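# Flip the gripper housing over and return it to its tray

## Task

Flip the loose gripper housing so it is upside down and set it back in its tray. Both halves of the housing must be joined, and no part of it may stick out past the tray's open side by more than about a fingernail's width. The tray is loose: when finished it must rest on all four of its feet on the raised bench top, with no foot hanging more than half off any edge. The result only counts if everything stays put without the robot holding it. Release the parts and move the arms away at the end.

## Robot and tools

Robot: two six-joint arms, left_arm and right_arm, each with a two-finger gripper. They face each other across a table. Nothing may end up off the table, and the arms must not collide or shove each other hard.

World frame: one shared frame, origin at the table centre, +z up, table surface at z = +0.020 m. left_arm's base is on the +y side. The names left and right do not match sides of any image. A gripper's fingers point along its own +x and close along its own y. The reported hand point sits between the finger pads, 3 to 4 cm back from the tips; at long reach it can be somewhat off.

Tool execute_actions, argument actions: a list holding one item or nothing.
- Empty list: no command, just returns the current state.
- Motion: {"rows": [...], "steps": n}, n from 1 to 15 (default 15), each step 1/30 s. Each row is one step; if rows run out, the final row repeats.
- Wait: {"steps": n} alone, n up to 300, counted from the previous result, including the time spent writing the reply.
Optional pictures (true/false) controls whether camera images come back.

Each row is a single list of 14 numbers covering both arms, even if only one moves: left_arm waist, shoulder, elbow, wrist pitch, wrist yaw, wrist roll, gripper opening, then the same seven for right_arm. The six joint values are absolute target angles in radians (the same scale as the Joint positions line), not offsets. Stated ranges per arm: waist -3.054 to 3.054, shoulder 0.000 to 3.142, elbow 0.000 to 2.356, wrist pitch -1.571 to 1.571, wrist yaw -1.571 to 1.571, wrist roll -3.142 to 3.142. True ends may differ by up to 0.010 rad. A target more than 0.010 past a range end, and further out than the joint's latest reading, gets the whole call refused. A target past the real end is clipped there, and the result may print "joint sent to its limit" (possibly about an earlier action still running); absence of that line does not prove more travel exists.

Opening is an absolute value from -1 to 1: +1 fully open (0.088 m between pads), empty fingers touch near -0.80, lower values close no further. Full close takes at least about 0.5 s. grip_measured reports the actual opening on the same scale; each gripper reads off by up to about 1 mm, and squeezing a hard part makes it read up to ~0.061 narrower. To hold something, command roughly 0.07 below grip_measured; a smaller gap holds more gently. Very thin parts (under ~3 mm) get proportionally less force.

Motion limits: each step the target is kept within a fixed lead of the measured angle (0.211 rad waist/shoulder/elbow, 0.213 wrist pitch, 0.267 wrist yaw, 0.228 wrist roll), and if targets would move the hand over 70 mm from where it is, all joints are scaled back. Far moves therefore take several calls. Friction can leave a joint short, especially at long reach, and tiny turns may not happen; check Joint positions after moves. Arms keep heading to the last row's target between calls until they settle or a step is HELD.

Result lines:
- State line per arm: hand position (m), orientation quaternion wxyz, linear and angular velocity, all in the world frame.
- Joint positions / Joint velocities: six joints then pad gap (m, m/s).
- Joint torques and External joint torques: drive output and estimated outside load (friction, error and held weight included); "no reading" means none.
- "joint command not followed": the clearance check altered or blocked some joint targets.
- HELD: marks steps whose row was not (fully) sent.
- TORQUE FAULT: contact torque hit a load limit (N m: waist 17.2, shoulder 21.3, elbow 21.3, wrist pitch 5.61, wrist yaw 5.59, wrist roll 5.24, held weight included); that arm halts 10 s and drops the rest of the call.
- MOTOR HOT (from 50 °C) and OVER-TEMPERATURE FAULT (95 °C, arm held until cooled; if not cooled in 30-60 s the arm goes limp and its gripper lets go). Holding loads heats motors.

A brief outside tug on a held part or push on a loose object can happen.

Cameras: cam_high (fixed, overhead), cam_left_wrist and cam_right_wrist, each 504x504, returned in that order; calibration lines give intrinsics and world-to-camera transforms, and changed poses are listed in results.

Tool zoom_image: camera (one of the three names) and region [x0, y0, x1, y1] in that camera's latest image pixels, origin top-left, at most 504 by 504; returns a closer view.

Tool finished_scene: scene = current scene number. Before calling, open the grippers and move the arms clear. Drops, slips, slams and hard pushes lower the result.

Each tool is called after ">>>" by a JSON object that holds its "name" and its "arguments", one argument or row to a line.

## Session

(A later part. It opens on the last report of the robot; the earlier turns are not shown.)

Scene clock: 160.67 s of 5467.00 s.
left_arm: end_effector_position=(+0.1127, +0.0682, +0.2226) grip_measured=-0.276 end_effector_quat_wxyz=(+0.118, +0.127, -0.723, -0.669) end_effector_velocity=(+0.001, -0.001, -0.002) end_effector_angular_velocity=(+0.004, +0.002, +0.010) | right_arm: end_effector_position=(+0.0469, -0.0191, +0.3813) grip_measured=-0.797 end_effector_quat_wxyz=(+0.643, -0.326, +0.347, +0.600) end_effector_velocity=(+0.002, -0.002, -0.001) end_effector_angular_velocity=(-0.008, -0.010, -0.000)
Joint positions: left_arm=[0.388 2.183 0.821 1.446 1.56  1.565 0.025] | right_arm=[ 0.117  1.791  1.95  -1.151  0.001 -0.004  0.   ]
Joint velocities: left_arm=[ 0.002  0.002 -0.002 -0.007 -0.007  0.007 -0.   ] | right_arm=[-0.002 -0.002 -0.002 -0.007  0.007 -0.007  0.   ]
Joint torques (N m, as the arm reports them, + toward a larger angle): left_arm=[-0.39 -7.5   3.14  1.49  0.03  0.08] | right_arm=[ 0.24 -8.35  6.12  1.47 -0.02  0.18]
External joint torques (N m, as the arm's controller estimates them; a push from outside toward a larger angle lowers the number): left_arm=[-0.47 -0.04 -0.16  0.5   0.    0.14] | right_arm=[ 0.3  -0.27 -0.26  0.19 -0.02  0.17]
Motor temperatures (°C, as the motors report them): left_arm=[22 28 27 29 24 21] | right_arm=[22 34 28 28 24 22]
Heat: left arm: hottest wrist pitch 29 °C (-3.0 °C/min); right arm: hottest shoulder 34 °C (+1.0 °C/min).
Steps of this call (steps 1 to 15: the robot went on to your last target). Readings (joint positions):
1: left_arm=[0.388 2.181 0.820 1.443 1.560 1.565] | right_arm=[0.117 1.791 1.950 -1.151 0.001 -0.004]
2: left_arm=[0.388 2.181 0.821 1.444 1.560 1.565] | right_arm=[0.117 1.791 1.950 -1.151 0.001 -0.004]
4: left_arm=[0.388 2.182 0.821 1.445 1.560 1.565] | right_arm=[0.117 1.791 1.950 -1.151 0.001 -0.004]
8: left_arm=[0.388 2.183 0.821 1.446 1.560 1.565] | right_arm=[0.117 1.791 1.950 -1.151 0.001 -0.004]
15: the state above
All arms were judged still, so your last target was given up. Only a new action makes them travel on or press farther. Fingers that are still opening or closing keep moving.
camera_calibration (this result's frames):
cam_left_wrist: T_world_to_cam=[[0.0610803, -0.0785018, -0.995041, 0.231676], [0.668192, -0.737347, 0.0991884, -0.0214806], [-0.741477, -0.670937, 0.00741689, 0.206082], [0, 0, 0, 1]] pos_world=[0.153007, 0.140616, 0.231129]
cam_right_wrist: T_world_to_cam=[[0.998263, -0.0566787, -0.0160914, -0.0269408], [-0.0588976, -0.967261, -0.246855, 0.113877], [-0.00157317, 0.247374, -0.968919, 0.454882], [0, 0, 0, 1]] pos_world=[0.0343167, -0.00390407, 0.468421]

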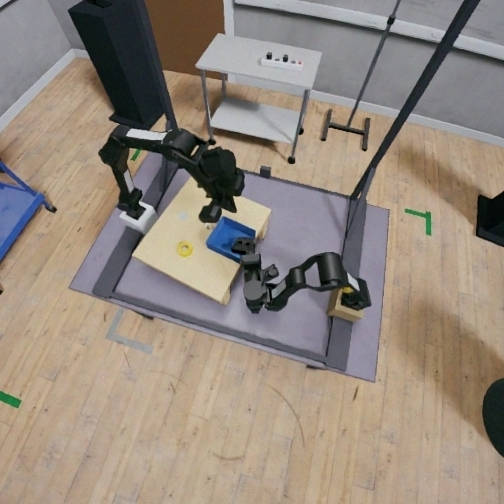

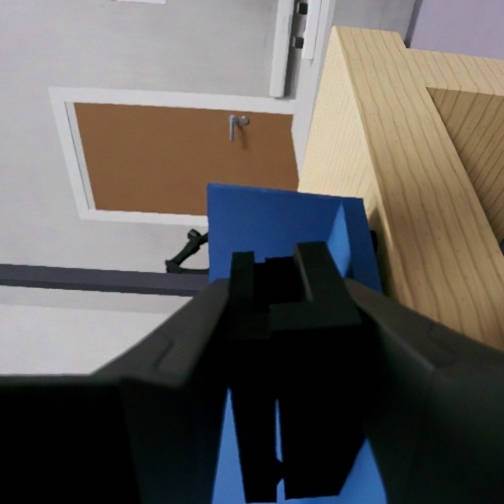

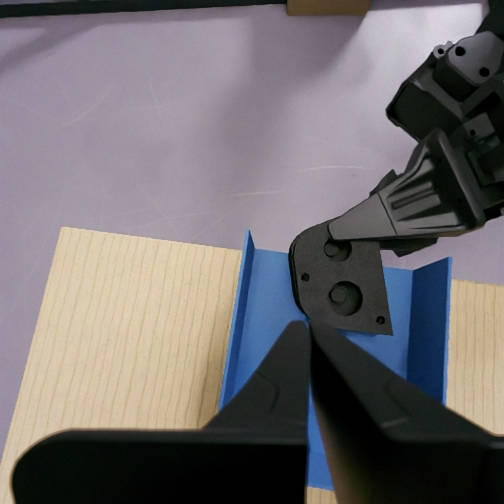

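Lower slightly, release.

>>> {"name": "execute_actions", "arguments": {
  "actions": [
    {"rows":[[0.385,2.205,0.83,1.465,1.56,1.57,-0.36,0.12,1.8,1.95,-1.15,0,0,-0.8],[0.385,2.205,0.83,1.465,1.56,1.57,-0.36,0.12,1.8,1.95,-1.15,0,0,-0.8],[0.385,2.205,0.83,1.465,1.56,1.57,-0.36,0.12,1.8,1.95,-1.15,0,0,-0.8],[0.385,2.205,0.83,1.465,1.56,1.57,-0.36,0.12,1.8,1.95,-1.15,0,0,-0.8],[0.385,2.205,0.83,1.465,1.56,1.57,-0.36,0.12,1.8,1.95,-1.15,0,0,-0.8],[0.385,2.205,0.83,1.465,1.56,1.57,-0.36,0.12,1.8,1.95,-1.15,0,0,-0.8],[0.385,2.205,0.83,1.465,1.56,1.57,-0.2,0.12,1.8,1.95,-1.15,0,0,-0.8],[0.385,2.205,0.83,1.465,1.56,1.57,-0.1,0.12,1.8,1.95,-1.15,0,0,-0.8],[0.385,2.205,0.83,1.465,1.56,1.57,0.1,0.12,1.8,1.95,-1.15,0,0,-0.8]]}
  ],
  "pictures": false
}}

>>> {"name": "execute_actions", "arguments": {
  "actions": [
    {"steps":15}
  ]
}}

Scene clock: 167.43 s of 5467.00 s.
left_arm: end_effector_position=(+0.1127, +0.0680, +0.2189) grip_measured=+0.033 end_effector_quat_wxyz=(+0.118, +0.127, -0.724, -0.668) end_effector_velocity=(+0.001, -0.001, -0.000) end_effector_angular_velocity=(+0.027, +0.011, +0.010) | right_arm: end_effector_position=(+0.0469, -0.0191, +0.3813) grip_measured=-0.797 end_effector_quat_wxyz=(+0.643, -0.326, +0.347, +0.600) end_effector_velocity=(+0.002, -0.002, -0.001) end_effector_angular_velocity=(-0.007, +0.003, +0.003)
Joint positions: left_arm=[0.388 2.199 0.823 1.462 1.56  1.566 0.041] | right_arm=[ 0.117  1.791  1.95  -1.151  0.001 -0.004  0.   ]
Joint velocities: left_arm=[ 0.002 -0.002 -0.002 -0.007 -0.007 -0.022  0.024] | right_arm=[-0.007 -0.002 -0.002 -0.007 -0.007 -0.007  0.   ]
Joint torques (N m, as the arm reports them, + toward a larger angle): left_arm=[-0.32 -7.48  2.85  1.4   0.03  0.07] | right_arm=[ 0.2  -8.33  6.09  1.49 -0.02  0.16]
External joint torques (N m, as the arm's controller estimates them; a push from outside toward a larger angle lowers the number): left_arm=[-0.36  0.04 -0.4   0.41 -0.01  0.13] | right_arm=[ 0.24 -0.28 -0.26  0.21 -0.01  0.16]
Motor temperatures (°C, as the motors report them): left_arm=[22 28 27 29 24 21] | right_arm=[22 34 28 28 24 22]
Heat: left arm: hottest wrist pitch 29 °C (-3.0 °C/min); right arm: hottest shoulder 34 °C (+0.0 °C/min).
Steps of this call (steps 1 to 90: nothing new was sent; then 3.27 s passed at rest; steps 91 to 105: all 15 steps of this action). Readings (joint positions):
91: left_arm=[0.388 2.185 0.821 1.449 1.560 1.565] | right_arm=[0.117 1.791 1.950 -1.151 0.001 -0.004]
92: left_arm=[0.388 2.187 0.822 1.453 1.560 1.565] | right_arm=[0.117 1.791 1.950 -1.151 0.001 -0.004]
94: left_arm=[0.388 2.192 0.822 1.458 1.560 1.565] | right_arm=[0.117 1.791 1.950 -1.151 0.001 -0.004]
98: left_arm=[0.388 2.194 0.823 1.461 1.560 1.566] | right_arm=[0.117 1.791 1.950 -1.151 0.001 -0.004]
105: the state above

Scene clock: 167.93 s of 5467.00 s.
left_arm: end_effector_position=(+0.1127, +0.0680, +0.2189) grip_measured=+0.097 end_effector_quat_wxyz=(+0.118, +0.127, -0.724, -0.667) end_effector_velocity=(-0.001, +0.000, +0.001) end_effector_angular_velocity=(+0.027, +0.011, +0.005) | right_arm: end_effector_position=(+0.0469, -0.0191, +0.3813) grip_measured=-0.797 end_effector_quat_wxyz=(+0.643, -0.326, +0.347, +0.600) end_effector_velocity=(-0.000, -0.004, -0.001) end_effector_angular_velocity=(-0.017, +0.003, +0.008)
Joint positions: left_arm=[0.388 2.199 0.823 1.462 1.56  1.566 0.044] | right_arm=[ 0.117  1.791  1.95  -1.151  0.001 -0.004  0.   ]
Joint velocities: left_arm=[-0.002 -0.007 -0.007 -0.007 -0.007 -0.022  0.001] | right_arm=[-0.002 -0.002  0.002 -0.022 -0.007 -0.007  0.   ]
Joint torques (N m, as the arm reports them, + toward a larger angle): left_arm=[-0.3  -7.57  2.72  1.46  0.01  0.07] | right_arm=[ 0.2  -8.38  6.09  1.47 -0.04  0.16]
External joint torques (N m, as the arm's controller estimates them; a push from outside toward a larger angle lowers the number): left_arm=[-0.29 -0.12 -0.46  0.48 -0.02  0.13] | right_arm=[ 0.19 -0.31 -0.25  0.21 -0.03  0.15]
Motor temperatures (°C, as the motors report them): left_arm=[22 28 27 29 24 21] | right_arm=[22 34 28 28 24 22]
Heat: left arm: hottest wrist pitch 29 °C (-3.0 °C/min); right arm: hottest shoulder 34 °C (+0.0 °C/min).
Steps of this call (steps 1 to 15: the robot went on to your last target). Readings (joint positions):
1: left_arm=[0.388 2.199 0.823 1.462 1.560 1.566] | right_arm=[0.117 1.791 1.950 -1.151 0.001 -0.004]
2: left_arm=[0.388 2.199 0.823 1.462 1.560 1.566] | right_arm=[0.117 1.791 1.950 -1.151 0.001 -0.004]
4: left_arm=[0.388 2.199 0.823 1.462 1.560 1.566] | right_arm=[0.117 1.791 1.950 -1.151 0.001 -0.004]
8: left_arm=[0.388 2.199 0.823 1.462 1.560 1.566] | right_arm=[0.117 1.791 1.950 -1.151 0.001 -0.004]
15: the state above
All arms were judged still, so your last target was given up. Only a new action makes them travel on or press farther. Fingers that are still opening or closing keep moving.
camera_calibration (this result's frames):
cam_left_wrist: T_world_to_cam=[[0.0623169, -0.0821026, -0.994674, 0.228043], [0.667783, -0.737238, 0.10269, -0.022017], [-0.741743, -0.670626, 0.0088843, 0.205579], [0, 0, 0, 1]] pos_world=[0.152978, 0.140358, 0.227263]
cam_right_wrist: T_world_to_cam=[[0.998263, -0.0566787, -0.0160914, -0.0269408], [-0.0588976, -0.967261, -0.246855, 0.113877], [-0.00157317, 0.247374, -0.968919, 0.454882], [0, 0, 0, 1]] pos_world=[0.0343167, -0.00390407, 0.468421]

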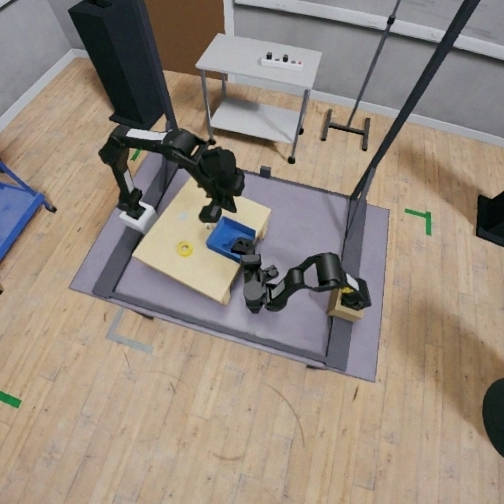

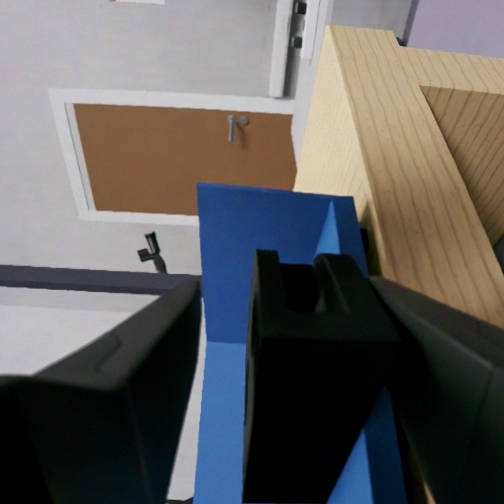

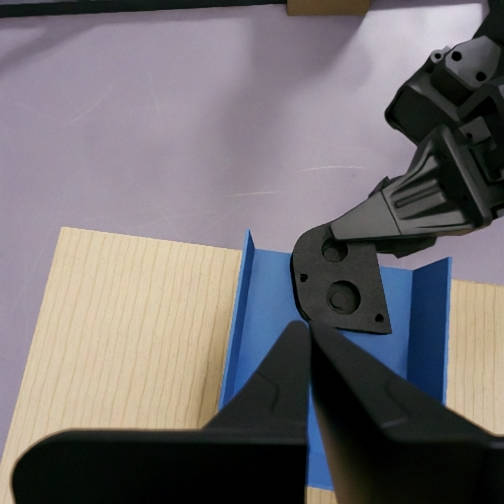

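>>> {"name": "execute_actions", "arguments": {
  "actions": [
    {"rows":[[0.385,2.205,0.83,1.465,1.56,1.57,0.5,0.12,1.8,1.95,-1.15,0,0,-0.8],[0.385,2.205,0.83,1.465,1.56,1.57,0.5,0.12,1.8,1.95,-1.15,0,0,-0.8],[0.385,2.205,0.83,1.465,1.56,1.57,0.5,0.12,1.8,1.95,-1.15,0,0,-0.8],[0.385,2.205,0.83,1.465,1.56,1.57,0.5,0.12,1.8,1.95,-1.15,0,0,-0.8],[0.42,2.13,0.6,1.56,1.56,1.57,0.5,0.12,1.8,1.95,-1.15,0,0,-0.8]]}
  ],
  "pictures": false
}}

>>> {"name": "execute_actions", "arguments": {
  "actions": [
    {"steps":15}
  ]
}}

Scene clock: 172.83 s of 5467.00 s.
left_arm: end_effector_position=(+0.1062, +0.1117, +0.2091) grip_measured=+0.489 end_effector_quat_wxyz=(+0.131, +0.133, -0.701, -0.688) end_effector_velocity=(-0.002, +0.017, +0.007) end_effector_angular_velocity=(-0.014, -0.005, +0.020) | right_arm: end_effector_position=(+0.0469, -0.0191, +0.3813) grip_measured=-0.797 end_effector_quat_wxyz=(+0.643, -0.326, +0.347, +0.600) end_effector_velocity=(+0.002, -0.002, -0.001) end_effector_angular_velocity=(-0.007, +0.003, +0.003)
Joint positions: left_arm=[0.415 2.145 0.617 1.551 1.56  1.566 0.063] | right_arm=[ 0.117  1.791  1.95  -1.151  0.001 -0.004  0.   ]
Joint velocities: left_arm=[ 0.012 -0.056 -0.085  0.037 -0.007  0.007  0.003] | right_arm=[-0.007 -0.002 -0.002 -0.007 -0.007 -0.007  0.   ]
Joint torques (N m, as the arm reports them, + toward a larger angle): left_arm=[ 0.16 -8.22  0.89  1.48  0.04  0.06] | right_arm=[ 0.3  -8.32  6.06  1.48 -0.03  0.16]
External joint torques (N m, as the arm's controller estimates them; a push from outside toward a larger angle lowers the number): left_arm=[ 0.17 -1.92 -1.62  0.51 -0.03  0.11] | right_arm=[ 0.34 -0.28 -0.29  0.2  -0.02  0.16]
Motor temperatures (°C, as the motors report them): left_arm=[22 28 27 29 24 21] | right_arm=[22 34 28 28 24 22]
Heat: left arm: hottest wrist pitch 29 °C (-2.0 °C/min); right arm: hottest shoulder 34 °C (+0.0 °C/min).
Steps of this call (steps 1 to 90: nothing new was sent; then 1.40 s passed at rest; steps 91 to 105: all 15 steps of this action). Readings (joint positions):
91: left_arm=[0.388 2.199 0.823 1.462 1.560 1.566] | right_arm=[0.117 1.791 1.950 -1.151 0.001 -0.004]
92: left_arm=[0.388 2.199 0.823 1.462 1.560 1.566] | right_arm=[0.117 1.791 1.950 -1.151 0.001 -0.004]
94: left_arm=[0.388 2.199 0.823 1.462 1.560 1.566] | right_arm=[0.117 1.791 1.950 -1.151 0.001 -0.004]
98: left_arm=[0.405 2.163 0.692 1.521 1.560 1.566] | right_arm=[0.117 1.791 1.950 -1.151 0.001 -0.004]
105: the state above

Scene clock: 173.33 s of 5467.00 s.
left_arm: end_effector_position=(+0.1059, +0.1143, +0.2089) grip_measured=+0.498 end_effector_quat_wxyz=(+0.131, +0.133, -0.700, -0.689) end_effector_velocity=(-0.001, -0.001, +0.001) end_effector_angular_velocity=(-0.005, -0.002, +0.005) | right_arm: end_effector_position=(+0.0469, -0.0191, +0.3813) grip_measured=-0.797 end_effector_quat_wxyz=(+0.643, -0.326, +0.347, +0.600) end_effector_velocity=(-0.000, -0.005, -0.002) end_effector_angular_velocity=(-0.022, +0.004, +0.008)
Joint positions: left_arm=[0.417 2.141 0.605 1.556 1.56  1.566 0.063] | right_arm=[ 0.117  1.791  1.95  -1.151  0.001 -0.004  0.   ]
Joint velocities: left_arm=[-0.002 -0.007 -0.002 -0.007 -0.007  0.007  0.   ] | right_arm=[-0.002 -0.002 -0.002 -0.022 -0.007 -0.007  0.   ]
Joint torques (N m, as the arm reports them, + toward a larger angle): left_arm=[ 0.33 -8.65  1.04  1.4   0.05  0.07] | right_arm=[ 0.26 -8.31  6.05  1.48 -0.01  0.16]
External joint torques (N m, as the arm's controller estimates them; a push from outside toward a larger angle lowers the number): left_arm=[ 0.33 -2.22 -1.46  0.4  -0.02  0.13] | right_arm=[ 0.22 -0.27 -0.28  0.22  0.    0.15]
Motor temperatures (°C, as the motors report them): left_arm=[22 28 27 29 24 21] | right_arm=[22 34 28 28 24 22]
Heat: left arm: hottest wrist pitch 29 °C (-2.0 °C/min); right arm: hottest shoulder 34 °C (+0.0 °C/min).
Steps of this call (steps 1 to 15: the robot went on to your last target). Readings (joint positions):
1: left_arm=[0.416 2.144 0.615 1.553 1.560 1.566] | right_arm=[0.117 1.791 1.950 -1.151 0.001 -0.004]
2: left_arm=[0.416 2.142 0.613 1.553 1.560 1.566] | right_arm=[0.117 1.791 1.950 -1.151 0.001 -0.004]
4: left_arm=[0.416 2.142 0.609 1.554 1.560 1.566] | right_arm=[0.117 1.791 1.950 -1.151 0.001 -0.004]
8: left_arm=[0.417 2.141 0.607 1.556 1.560 1.566] | right_arm=[0.117 1.791 1.950 -1.151 0.001 -0.004]
15: the state above
camera_calibration (this result's frames):
cam_left_wrist: T_world_to_cam=[[0.0411258, -0.018808, -0.998977, 0.218244], [0.690583, -0.722031, 0.0420237, 0.0262701], [-0.722083, -0.691605, -0.0167056, 0.237357], [0, 0, 0, 1]] pos_world=[0.144274, 0.18723, 0.220881]
cam_right_wrist: T_world_to_cam=[[0.998263, -0.0566787, -0.0160914, -0.0269408], [-0.0588976, -0.967261, -0.246855, 0.113877], [-0.00157317, 0.247374, -0.968919, 0.454882], [0, 0, 0, 1]] pos_world=[0.0343167, -0.00390407, 0.468421]

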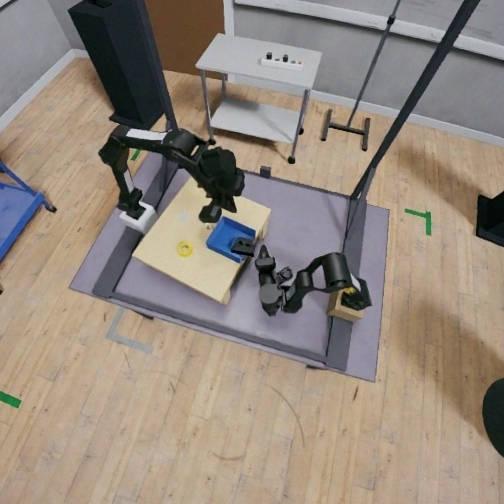

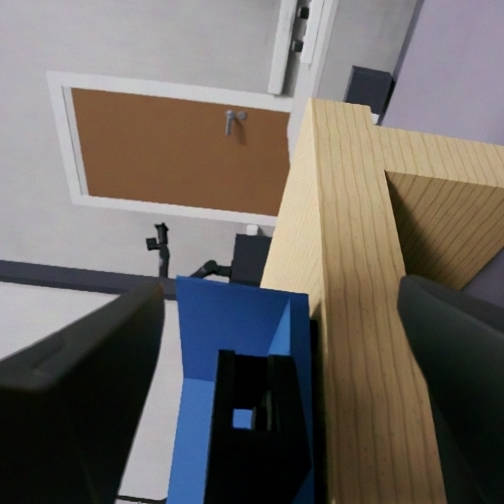

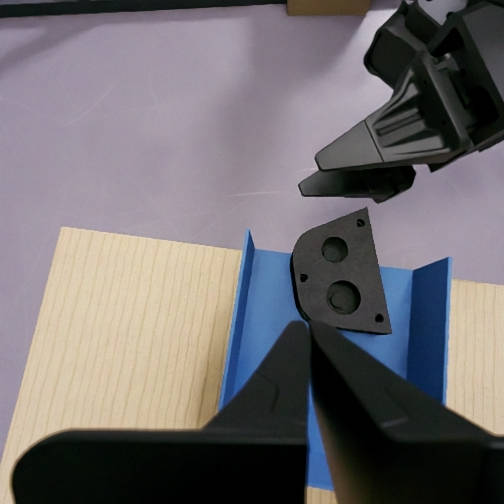

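>>> {"name": "execute_actions", "arguments": {
  "actions": [
    {"rows":[[0.42,2.085,0.6,1.56,1.56,1.57,-0.65,0.12,1.8,1.95,-1.15,0,0,-0.8]]}
  ],
  "pictures": false
}}

>>> {"name": "execute_actions", "arguments": {
  "actions": [
    {"rows":[[0.42,2.085,0.6,1.56,1.52,1.57,-0.65,0.12,1.8,1.95,-1.15,0,0,-0.8],[0.42,2.085,0.6,1.56,1.5,1.57,-0.65,0.12,1.8,1.95,-1.15,0,0,-0.8],[0.42,2.085,0.6,1.56,1.48,1.57,-0.65,0.12,1.8,1.95,-1.15,0,0,-0.8],[0.42,2.085,0.6,1.56,1.46,1.57,-0.65,0.12,1.8,1.95,-1.15,0,0,-0.8],[0.42,2.085,0.6,1.56,1.44,1.57,-0.65,0.12,1.8,1.95,-1.15,0,0,-0.8],[0.42,2.085,0.6,1.56,1.42,1.57,-0.65,0.12,1.8,1.95,-1.15,0,0,-0.8],[0.42,2.085,0.6,1.56,1.4,1.57,-0.65,0.12,1.8,1.95,-1.15,0,0,-0.8],[0.42,2.085,0.6,1.56,1.38,1.57,-0.65,0.12,1.8,1.95,-1.15,0,0,-0.8],[0.41,2.085,0.6,1.56,1.36,1.57,-0.65,0.12,1.8,1.95,-1.15,0,0,-0.8],[0.41,2.085,0.6,1.56,1.34,1.57,-0.65,0.12,1.8,1.95,-1.15,0,0,-0.8],[0.40,2.085,0.6,1.56,1.32,1.57,-0.65,0.12,1.8,1.95,-1.15,0,0,-0.8],[0.40,2.085,0.6,1.56,1.3,1.57,-0.65,0.12,1.8,1.95,-1.15,0,0,-0.8],[0.39,2.085,0.6,1.56,1.28,1.57,-0.65,0.12,1.8,1.95,-1.15,0,0,-0.8]]}
  ],
  "pictures": false
}}

>>> {"name": "execute_actions", "arguments": {
  "actions": [
    {"steps":15}
  ]
}}

Scene clock: 183.57 s of 5467.00 s.
left_arm: end_effector_position=(+0.1059, +0.1142, +0.2213) grip_measured=-0.623 end_effector_quat_wxyz=(+0.129, +0.136, -0.715, -0.673) end_effector_velocity=(-0.001, -0.001, +0.003) end_effector_angular_velocity=(+0.004, +0.002, +0.005) | right_arm: end_effector_position=(+0.0469, -0.0191, +0.3813) grip_measured=-0.797 end_effector_quat_wxyz=(+0.643, -0.326, +0.347, +0.600) end_effector_velocity=(-0.000, +0.001, +0.001) end_effector_angular_velocity=(+0.007, +0.002, +0.008)
Joint positions: left_arm=[0.417 2.096 0.603 1.558 1.56  1.566 0.008] | right_arm=[ 0.117  1.791  1.95  -1.151  0.001 -0.004  0.   ]
Joint velocities: left_arm=[-0.002 -0.012 -0.002 -0.007 -0.007 -0.007 -0.01 ] | right_arm=[-0.002 -0.002 -0.002  0.007 -0.007 -0.007  0.   ]
Joint torques (N m, as the arm reports them, + toward a larger angle): left_arm=[ 0.22 -8.38  1.46  1.35  0.02  0.06] | right_arm=[ 0.25 -8.39  6.08  1.48 -0.03  0.16]
External joint torques (N m, as the arm's controller estimates them; a push from outside toward a larger angle lowers the number): left_arm=[ 0.22 -2.08 -1.21  0.36 -0.03  0.12] | right_arm=[ 0.18 -0.3  -0.31  0.18 -0.01  0.16]
Motor temperatures (°C, as the motors report them): left_arm=[22 28 26 29 24 21] | right_arm=[22 34 28 28 24 22]
Heat: left arm: hottest wrist pitch 29 °C (-1.0 °C/min); right arm: hottest shoulder 34 °C (-1.0 °C/min).
Steps of this call (steps 1 to 15: the robot went on to your last target; steps 16 to 90: nothing new was sent; then 6.73 s passed at rest; steps 91 to 105: all 15 steps of this action). Readings (joint positions):
91: left_arm=[0.417 2.136 0.605 1.557 1.560 1.566] | right_arm=[0.117 1.791 1.950 -1.151 0.001 -0.004]
92: left_arm=[0.417 2.130 0.604 1.557 1.560 1.566] | right_arm=[0.117 1.791 1.950 -1.151 0.001 -0.004]
94: left_arm=[0.417 2.114 0.603 1.557 1.560 1.566] | right_arm=[0.117 1.791 1.950 -1.151 0.001 -0.004]
98: left_arm=[0.417 2.099 0.603 1.558 1.560 1.566] | right_arm=[0.117 1.791 1.950 -1.151 0.001 -0.004]
105: the state above

Scene clock: 184.07 s of 5467.00 s.
left_arm: end_effector_position=(+0.1175, +0.0834, +0.2237) grip_measured=-0.647 end_effector_quat_wxyz=(+0.207, +0.209, -0.697, -0.654) end_effector_velocity=(-0.012, -0.035, +0.003) end_effector_angular_velocity=(-0.015, +0.014, +0.209) | right_arm: end_effector_position=(+0.0469, -0.0191, +0.3813) grip_measured=-0.797 end_effector_quat_wxyz=(+0.643, -0.326, +0.347, +0.600) end_effector_velocity=(+0.002, -0.002, -0.001) end_effector_angular_velocity=(-0.007, +0.003, +0.003)
Joint positions: left_arm=[0.403 2.096 0.603 1.558 1.325 1.566 0.007] | right_arm=[ 0.117  1.791  1.95  -1.151  0.001 -0.004  0.   ]
Joint velocities: left_arm=[-0.105 -0.002 -0.007  0.007 -0.315  0.007 -0.   ] | right_arm=[-0.007 -0.002 -0.002 -0.007 -0.007 -0.007  0.   ]
Joint torques (N m, as the arm reports them, + toward a larger angle): left_arm=[-0.23 -8.82  1.6   1.51 -0.14  0.06] | right_arm=[ 0.23 -8.38  6.08  1.48 -0.02  0.16]
External joint torques (N m, as the arm's controller estimates them; a push from outside toward a larger angle lowers the number): left_arm=[-0.37 -2.37 -1.15  0.36 -0.19  0.11] | right_arm=[ 0.28 -0.34 -0.27  0.2  -0.02  0.15]
Motor temperatures (°C, as the motors report them): left_arm=[22 28 26 29 24 21] | right_arm=[22 34 28 28 24 22]
Heat: left arm: hottest wrist pitch 29 °C (-1.0 °C/min); right arm: hottest shoulder 34 °C (-1.0 °C/min).
Steps of this call (steps 1 to 15: all 15 steps of this action). Readings (joint positions):
1: left_arm=[0.417 2.096 0.603 1.558 1.557 1.566] | right_arm=[0.117 1.791 1.950 -1.151 0.001 -0.004]
2: left_arm=[0.417 2.096 0.603 1.558 1.547 1.566] | right_arm=[0.117 1.791 1.950 -1.151 0.001 -0.004]
4: left_arm=[0.417 2.096 0.603 1.558 1.519 1.566] | right_arm=[0.117 1.791 1.950 -1.151 0.001 -0.004]
8: left_arm=[0.417 2.096 0.603 1.558 1.450 1.566] | right_arm=[0.117 1.791 1.950 -1.151 0.001 -0.004]
15: the state above

Scene clock: 184.57 s of 5467.00 s.
left_arm: end_effector_position=(+0.1173, +0.0787, +0.2241) grip_measured=-0.648 end_effector_quat_wxyz=(+0.218, +0.218, -0.694, -0.651) end_effector_velocity=(+0.001, -0.002, -0.000) end_effector_angular_velocity=(+0.012, +0.008, +0.019) | right_arm: end_effector_position=(+0.0469, -0.0191, +0.3813) grip_measured=-0.797 end_effector_quat_wxyz=(+0.643, -0.326, +0.347, +0.600) end_effector_velocity=(-0.000, +0.001, +0.001) end_effector_angular_velocity=(+0.007, +0.002, +0.008)
Joint positions: left_arm=[0.393 2.096 0.603 1.558 1.285 1.566 0.007] | right_arm=[ 0.117  1.791  1.95  -1.151  0.001 -0.004  0.   ]
Joint velocities: left_arm=[-0.002 -0.002 -0.002 -0.007 -0.022 -0.007  0.   ] | right_arm=[-0.002 -0.002 -0.002  0.007 -0.007 -0.007  0.   ]
Joint torques (N m, as the arm reports them, + toward a larger angle): left_arm=[-0.4  -8.67  1.52  1.51 -0.11  0.06] | right_arm=[ 0.24 -8.31  6.04  1.46 -0.04  0.17]
External joint torques (N m, as the arm's controller estimates them; a push from outside toward a larger angle lowers the number): left_arm=[-0.4  -2.18 -1.34  0.33 -0.15  0.11] | right_arm=[ 0.24 -0.29 -0.32  0.16 -0.03  0.17]
Motor temperatures (°C, as the motors report them): left_arm=[22 28 26 29 24 21] | right_arm=[22 34 28 28 24 22]
Heat: left arm: hottest wrist pitch 29 °C (-1.0 °C/min); right arm: hottest shoulder 34 °C (-1.0 °C/min).
Steps of this call (steps 1 to 15: the robot went on to your last target). Readings (joint positions):
1: left_arm=[0.400 2.096 0.603 1.558 1.316 1.566] | right_arm=[0.117 1.791 1.950 -1.151 0.001 -0.004]
2: left_arm=[0.398 2.096 0.603 1.558 1.309 1.566] | right_arm=[0.117 1.791 1.950 -1.151 0.001 -0.004]
4: left_arm=[0.395 2.096 0.603 1.558 1.299 1.566] | right_arm=[0.117 1.791 1.950 -1.151 0.001 -0.004]
8: left_arm=[0.394 2.096 0.603 1.558 1.289 1.566] | right_arm=[0.117 1.791 1.950 -1.151 0.001 -0.004]
15: the state above
camera_calibration (this result's frames):
cam_left_wrist: T_world_to_cam=[[0.0545586, -0.0529424, -0.997106, 0.232948], [0.8478, -0.52509, 0.0742692, -0.0491316], [-0.527502, -0.849399, 0.0162364, 0.203484], [0, 0, 0, 1]] pos_world=[0.136283, 0.159374, 0.232619]
cam_right_wrist: T_world_to_cam=[[0.998263, -0.0566787, -0.0160914, -0.0269408], [-0.0588976, -0.967261, -0.246855, 0.113877], [-0.00157317, 0.247374, -0.968919, 0.454882], [0, 0, 0, 1]] pos_world=[0.0343167, -0.00390407, 0.468421]

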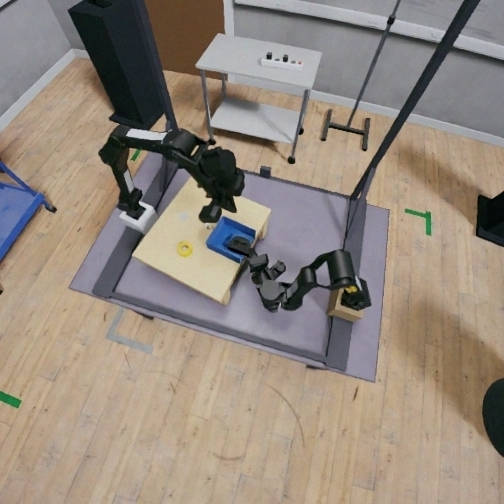

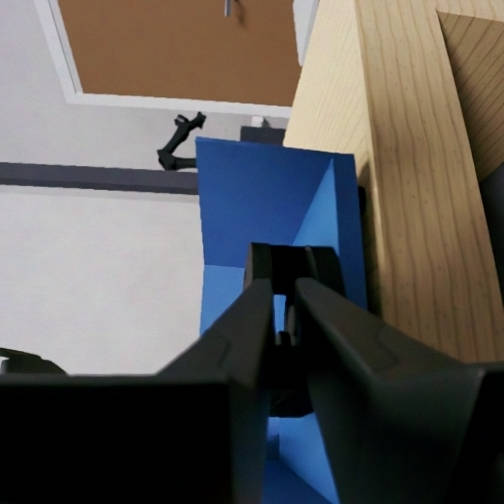

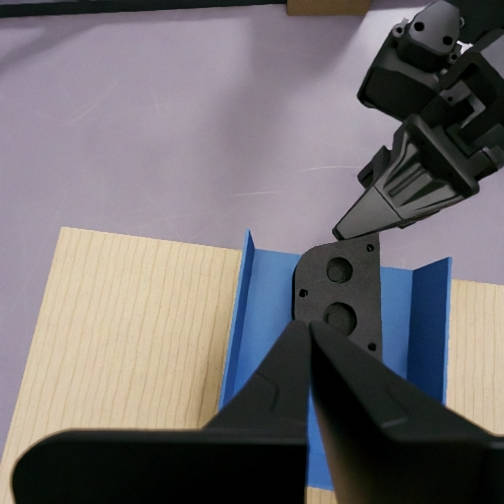

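>>> {"name": "execute_actions", "arguments": {
  "actions": [
    {"rows":[[0.385,2.1,0.6,1.56,1.26,1.57,-0.65,0.12,1.8,1.95,-1.15,0,0,-0.8],[0.38,2.1,0.6,1.56,1.24,1.57,-0.65,0.12,1.8,1.95,-1.15,0,0,-0.8],[0.375,2.1,0.6,1.56,1.22,1.57,-0.65,0.12,1.8,1.95,-1.15,0,0,-0.8],[0.37,2.1,0.6,1.56,1.2,1.57,-0.65,0.12,1.8,1.95,-1.15,0,0,-0.8],[0.365,2.1,0.6,1.56,1.18,1.57,-0.65,0.12,1.8,1.95,-1.15,0,0,-0.8],[0.36,2.1,0.6,1.56,1.16,1.57,-0.65,0.12,1.8,1.95,-1.15,0,0,-0.8],[0.355,2.1,0.6,1.56,1.14,1.57,-0.65,0.12,1.8,1.95,-1.15,0,0,-0.8],[0.35,2.1,0.6,1.56,1.12,1.57,-0.65,0.12,1.8,1.95,-1.15,0,0,-0.8],[0.345,2.1,0.6,1.56,1.1,1.57,-0.65,0.12,1.8,1.95,-1.15,0,0,-0.8],[0.34,2.1,0.6,1.56,1.08,1.57,-0.65,0.12,1.8,1.95,-1.15,0,0,-0.8],[0.335,2.1,0.6,1.56,1.06,1.57,-0.65,0.12,1.8,1.95,-1.15,0,0,-0.8]]}
  ],
  "pictures": false
}}

>>> {"name": "execute_actions", "arguments": {
  "actions": [
    {"steps":15}
  ]
}}

Scene clock: 191.53 s of 5467.00 s.
left_arm: end_effector_position=(+0.1172, +0.0573, +0.2259) grip_measured=-0.648 end_effector_quat_wxyz=(+0.270, +0.264, -0.676, -0.633) end_effector_velocity=(+0.001, -0.020, +0.001) end_effector_angular_velocity=(+0.009, +0.020, +0.146) | right_arm: end_effector_position=(+0.0469, -0.0191, +0.3813) grip_measured=-0.797 end_effector_quat_wxyz=(+0.643, -0.326, +0.347, +0.600) end_effector_velocity=(+0.002, +0.001, +0.001) end_effector_angular_velocity=(+0.007, -0.006, +0.015)
Joint positions: left_arm=[0.343 2.096 0.603 1.558 1.088 1.566 0.007] | right_arm=[ 0.117  1.791  1.95  -1.151  0.001 -0.004  0.   ]
Joint velocities: left_arm=[-0.051 -0.002 -0.002 -0.007 -0.198 -0.007 -0.   ] | right_arm=[-0.007 -0.002 -0.002  0.007 -0.007 -0.022  0.   ]
Joint torques (N m, as the arm reports them, + toward a larger angle): left_arm=[-0.35 -7.09  1.62  1.64 -0.08  0.07] | right_arm=[ 0.17 -8.36  6.06  1.49 -0.03  0.17]
External joint torques (N m, as the arm's controller estimates them; a push from outside toward a larger angle lowers the number): left_arm=[-0.43 -0.44 -1.36  0.33 -0.12  0.13] | right_arm=[ 0.21 -0.3  -0.31  0.2  -0.02  0.17]
Motor temperatures (°C, as the motors report them): left_arm=[22 29 26 29 24 21] | right_arm=[22 35 29 28 24 22]
Heat: left arm: hottest shoulder 29 °C (-1.0 °C/min); right arm: hottest shoulder 35 °C (-1.0 °C/min).
Steps of this call (steps 1 to 15: the robot went on to your last target; steps 16 to 90: nothing new was sent; then 3.47 s passed at rest; steps 91 to 105: all 15 steps of this action). Readings (joint positions):
91: left_arm=[0.393 2.096 0.603 1.558 1.282 1.566] | right_arm=[0.117 1.791 1.950 -1.151 0.001 -0.004]
92: left_arm=[0.391 2.096 0.603 1.558 1.275 1.566] | right_arm=[0.117 1.791 1.950 -1.151 0.001 -0.004]
94: left_arm=[0.386 2.096 0.603 1.558 1.251 1.566] | right_arm=[0.117 1.791 1.950 -1.151 0.001 -0.004]
98: left_arm=[0.369 2.096 0.603 1.558 1.188 1.566] | right_arm=[0.117 1.791 1.950 -1.151 0.001 -0.004]
105: the state above

Scene clock: 192.03 s of 5467.00 s.
left_arm: end_effector_position=(+0.1179, +0.0549, +0.2261) grip_measured=-0.648 end_effector_quat_wxyz=(+0.276, +0.270, -0.673, -0.630) end_effector_velocity=(-0.000, -0.000, -0.002) end_effector_angular_velocity=(+0.017, +0.009, +0.005) | right_arm: end_effector_position=(+0.0469, -0.0191, +0.3813) grip_measured=-0.797 end_effector_quat_wxyz=(+0.643, -0.326, +0.347, +0.600) end_effector_velocity=(-0.000, -0.002, -0.001) end_effector_angular_velocity=(-0.007, +0.011, -0.005)
Joint positions: left_arm=[0.338 2.096 0.603 1.558 1.065 1.566 0.007] | right_arm=[ 0.117  1.791  1.95  -1.151  0.001 -0.004  0.   ]
Joint velocities: left_arm=[-0.002  0.002 -0.002 -0.007 -0.007 -0.007 -0.   ] | right_arm=[-0.002 -0.002 -0.002 -0.007 -0.007  0.007  0.   ]
Joint torques (N m, as the arm reports them, + toward a larger angle): left_arm=[-0.41 -6.82  1.56  1.64 -0.1   0.02] | right_arm=[ 0.27 -8.32  6.08  1.48 -0.04  0.16]
External joint torques (N m, as the arm's controller estimates them; a push from outside toward a larger angle lowers the number): left_arm=[-0.41 -0.25 -1.42  0.33 -0.15  0.08] | right_arm=[ 0.28 -0.28 -0.25  0.22 -0.03  0.16]
Motor temperatures (°C, as the motors report them): left_arm=[22 29 26 29 24 21] | right_arm=[22 35 29 28 24 22]
Heat: left arm: hottest shoulder 29 °C (-1.0 °C/min); right arm: hottest shoulder 35 °C (-1.0 °C/min).
Steps of this call (steps 1 to 15: the robot went on to your last target). Readings (joint positions):
1: left_arm=[0.342 2.096 0.603 1.558 1.082 1.566] | right_arm=[0.117 1.791 1.950 -1.151 0.001 -0.004]
2: left_arm=[0.341 2.096 0.603 1.558 1.078 1.566] | right_arm=[0.117 1.791 1.950 -1.151 0.001 -0.004]
4: left_arm=[0.340 2.096 0.603 1.558 1.072 1.566] | right_arm=[0.117 1.791 1.950 -1.151 0.001 -0.004]
8: left_arm=[0.338 2.096 0.603 1.558 1.067 1.566] | right_arm=[0.117 1.791 1.950 -1.151 0.001 -0.004]
15: the state above
camera_calibration (this result's frames):
cam_left_wrist: T_world_to_cam=[[0.0492322, -0.048847, -0.997592, 0.234165], [0.923342, -0.378589, 0.0641055, -0.0769277], [-0.380808, -0.924275, 0.0264638, 0.168017], [0, 0, 0, 1]] pos_world=[0.123485, 0.137608, 0.234086]
cam_right_wrist: T_world_to_cam=[[0.998263, -0.0566787, -0.0160914, -0.0269408], [-0.0588976, -0.967261, -0.246855, 0.113877], [-0.00157317, 0.247374, -0.968919, 0.454882], [0, 0, 0, 1]] pos_world=[0.0343167, -0.00390407, 0.468421]

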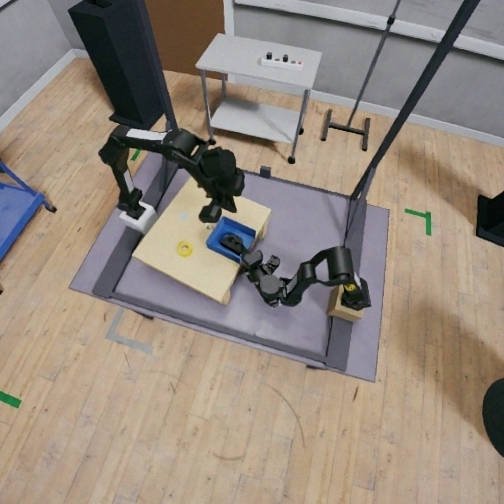

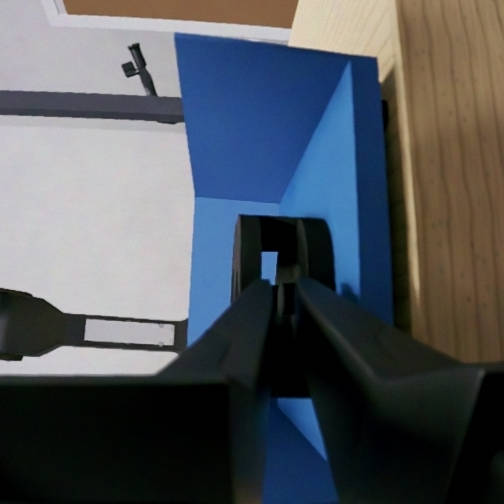

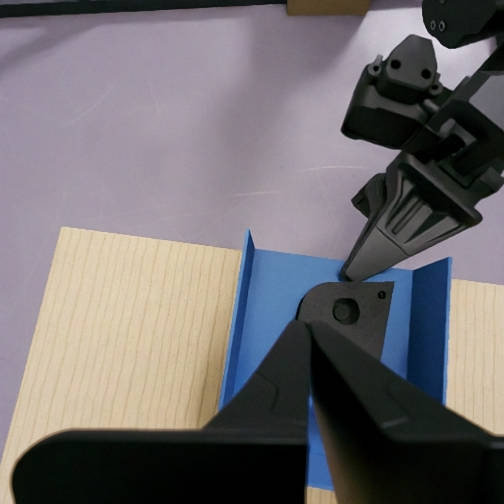

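>>> {"name": "execute_actions", "arguments": {
  "actions": [
    {"rows":[[0.45,2.1,0.6,1.56,1.56,1.57,-0.65,0.12,1.5,1.75,-1.15,0,0,-0.8]]}
  ],
  "pictures": false
}}

>>> {"name": "execute_actions", "arguments": {
  "actions": [
    {"steps":20}
  ],
  "pictures": false
}}

>>> {"name": "finished_scene", "arguments": {
  "scene": 1
}}

Scene clock: 196.27 s of 5467.00 s.
left_arm: end_effector_position=(+0.1164, +0.1107, +0.2216) grip_measured=-0.648 end_effector_quat_wxyz=(+0.145, +0.153, -0.712, -0.670) end_effector_velocity=(-0.001, +0.014, -0.001) end_effector_angular_velocity=(+0.012, -0.003, -0.093) | right_arm: end_effector_position=(+0.0420, -0.0881, +0.4261) grip_measured=-0.797 end_effector_quat_wxyz=(+0.662, -0.292, +0.311, +0.617) end_effector_velocity=(-0.003, -0.008, -0.057) end_effector_angular_velocity=(-0.162, +0.022, +0.001)
Joint positions: left_arm=[0.445 2.096 0.603 1.558 1.54  1.566 0.007] | right_arm=[ 0.117  1.499  1.768 -1.15   0.001 -0.004  0.   ]
Joint velocities: left_arm=[ 0.017 -0.002  0.002 -0.007  0.11  -0.007 -0.   ] | right_arm=[ 0.002  0.002 -0.154 -0.007 -0.007  0.007  0.   ]
Joint torques (N m, as the arm reports them, + toward a larger angle): left_arm=[ 0.32 -6.39  1.47  1.35  0.2   0.05] | right_arm=[ 0.28 -6.56  5.21  1.58 -0.01  0.17]
External joint torques (N m, as the arm's controller estimates them; a push from outside toward a larger angle lowers the number): left_arm=[ 0.33 -0.03 -1.27  0.34  0.16  0.11] | right_arm=[ 0.25 -1.15 -1.02  0.21  0.    0.16]
Motor temperatures (°C, as the motors report them): left_arm=[22 29 26 29 24 21] | right_arm=[22 35 29 28 24 22]
Heat: left arm: hottest shoulder 29 °C (+0.0 °C/min); right arm: hottest shoulder 35 °C (-1.0 °C/min).
Steps of this call (steps 1 to 15: the robot went on to your last target; steps 16 to 90: nothing new was sent; then 0.73 s passed at rest; steps 91 to 105: all 15 steps of this action). Readings (joint positions):
91: left_arm=[0.345 2.096 0.603 1.558 1.099 1.566] | right_arm=[0.117 1.774 1.930 -1.136 0.001 -0.004]
92: left_arm=[0.363 2.096 0.603 1.558 1.161 1.566] | right_arm=[0.117 1.745 1.890 -1.138 0.001 -0.004]
94: left_arm=[0.404 2.096 0.603 1.558 1.273 1.566] | right_arm=[0.117 1.678 1.822 -1.159 0.001 -0.004]
98: left_arm=[0.437 2.096 0.603 1.558 1.454 1.566] | right_arm=[0.117 1.557 1.786 -1.151 0.001 -0.004]
105: the state above

Scene clock: 196.93 s of 5467.00 s.
left_arm: end_effector_position=(+0.1162, +0.1128, +0.2214) grip_measured=-0.648 end_effector_quat_wxyz=(+0.140, +0.148, -0.713, -0.671) end_effector_velocity=(-0.000, -0.002, +0.001) end_effector_angular_velocity=(-0.005, -0.002, +0.005) | right_arm: end_effector_position=(+0.0420, -0.0885, +0.4228) grip_measured=-0.797 end_effector_quat_wxyz=(+0.660, -0.295, +0.314, +0.615) end_effector_velocity=(+0.002, +0.000, +0.001) end_effector_angular_velocity=(+0.007, -0.011, -0.001)
Joint positions: left_arm=[0.447 2.096 0.603 1.558 1.556 1.566 0.007] | right_arm=[ 0.117  1.499  1.759 -1.15   0.001 -0.004  0.   ]
Joint velocities: left_arm=[-0.002 -0.002  0.002 -0.007 -0.007  0.007  0.   ] | right_arm=[-0.002 -0.002 -0.002  0.007  0.007 -0.007  0.   ]
Joint torques (N m, as the arm reports them, + toward a larger angle): left_arm=[ 0.17 -6.5   1.44  1.35  0.17  0.09] | right_arm=[ 0.25 -6.75  5.13  1.53 -0.03  0.17]
External joint torques (N m, as the arm's controller estimates them; a push from outside toward a larger angle lowers the number): left_arm=[ 0.17 -0.17 -1.25  0.35  0.12  0.15] | right_arm=[ 0.25 -1.07 -1.13  0.1  -0.03  0.17]
Motor temperatures (°C, as the motors report them): left_arm=[22 29 26 29 24 21] | right_arm=[22 35 29 28 24 22]
Heat: left arm: hottest shoulder 29 °C (+0.0 °C/min); right arm: hottest shoulder 35 °C (-1.0 °C/min).
Steps of this call (steps 1 to 20: the robot went on to your last target). Readings (joint positions):
1: left_arm=[0.446 2.096 0.603 1.558 1.544 1.566] | right_arm=[0.117 1.499 1.763 -1.150 0.001 -0.004]
2: left_arm=[0.446 2.096 0.603 1.558 1.546 1.566] | right_arm=[0.117 1.499 1.760 -1.150 0.001 -0.004]
4: left_arm=[0.446 2.096 0.603 1.558 1.550 1.566] | right_arm=[0.117 1.499 1.759 -1.150 0.001 -0.004]
8: left_arm=[0.447 2.096 0.603 1.558 1.554 1.566] | right_arm=[0.117 1.499 1.759 -1.150 0.001 -0.004]
20: the state above

The scene is finished: the task was done.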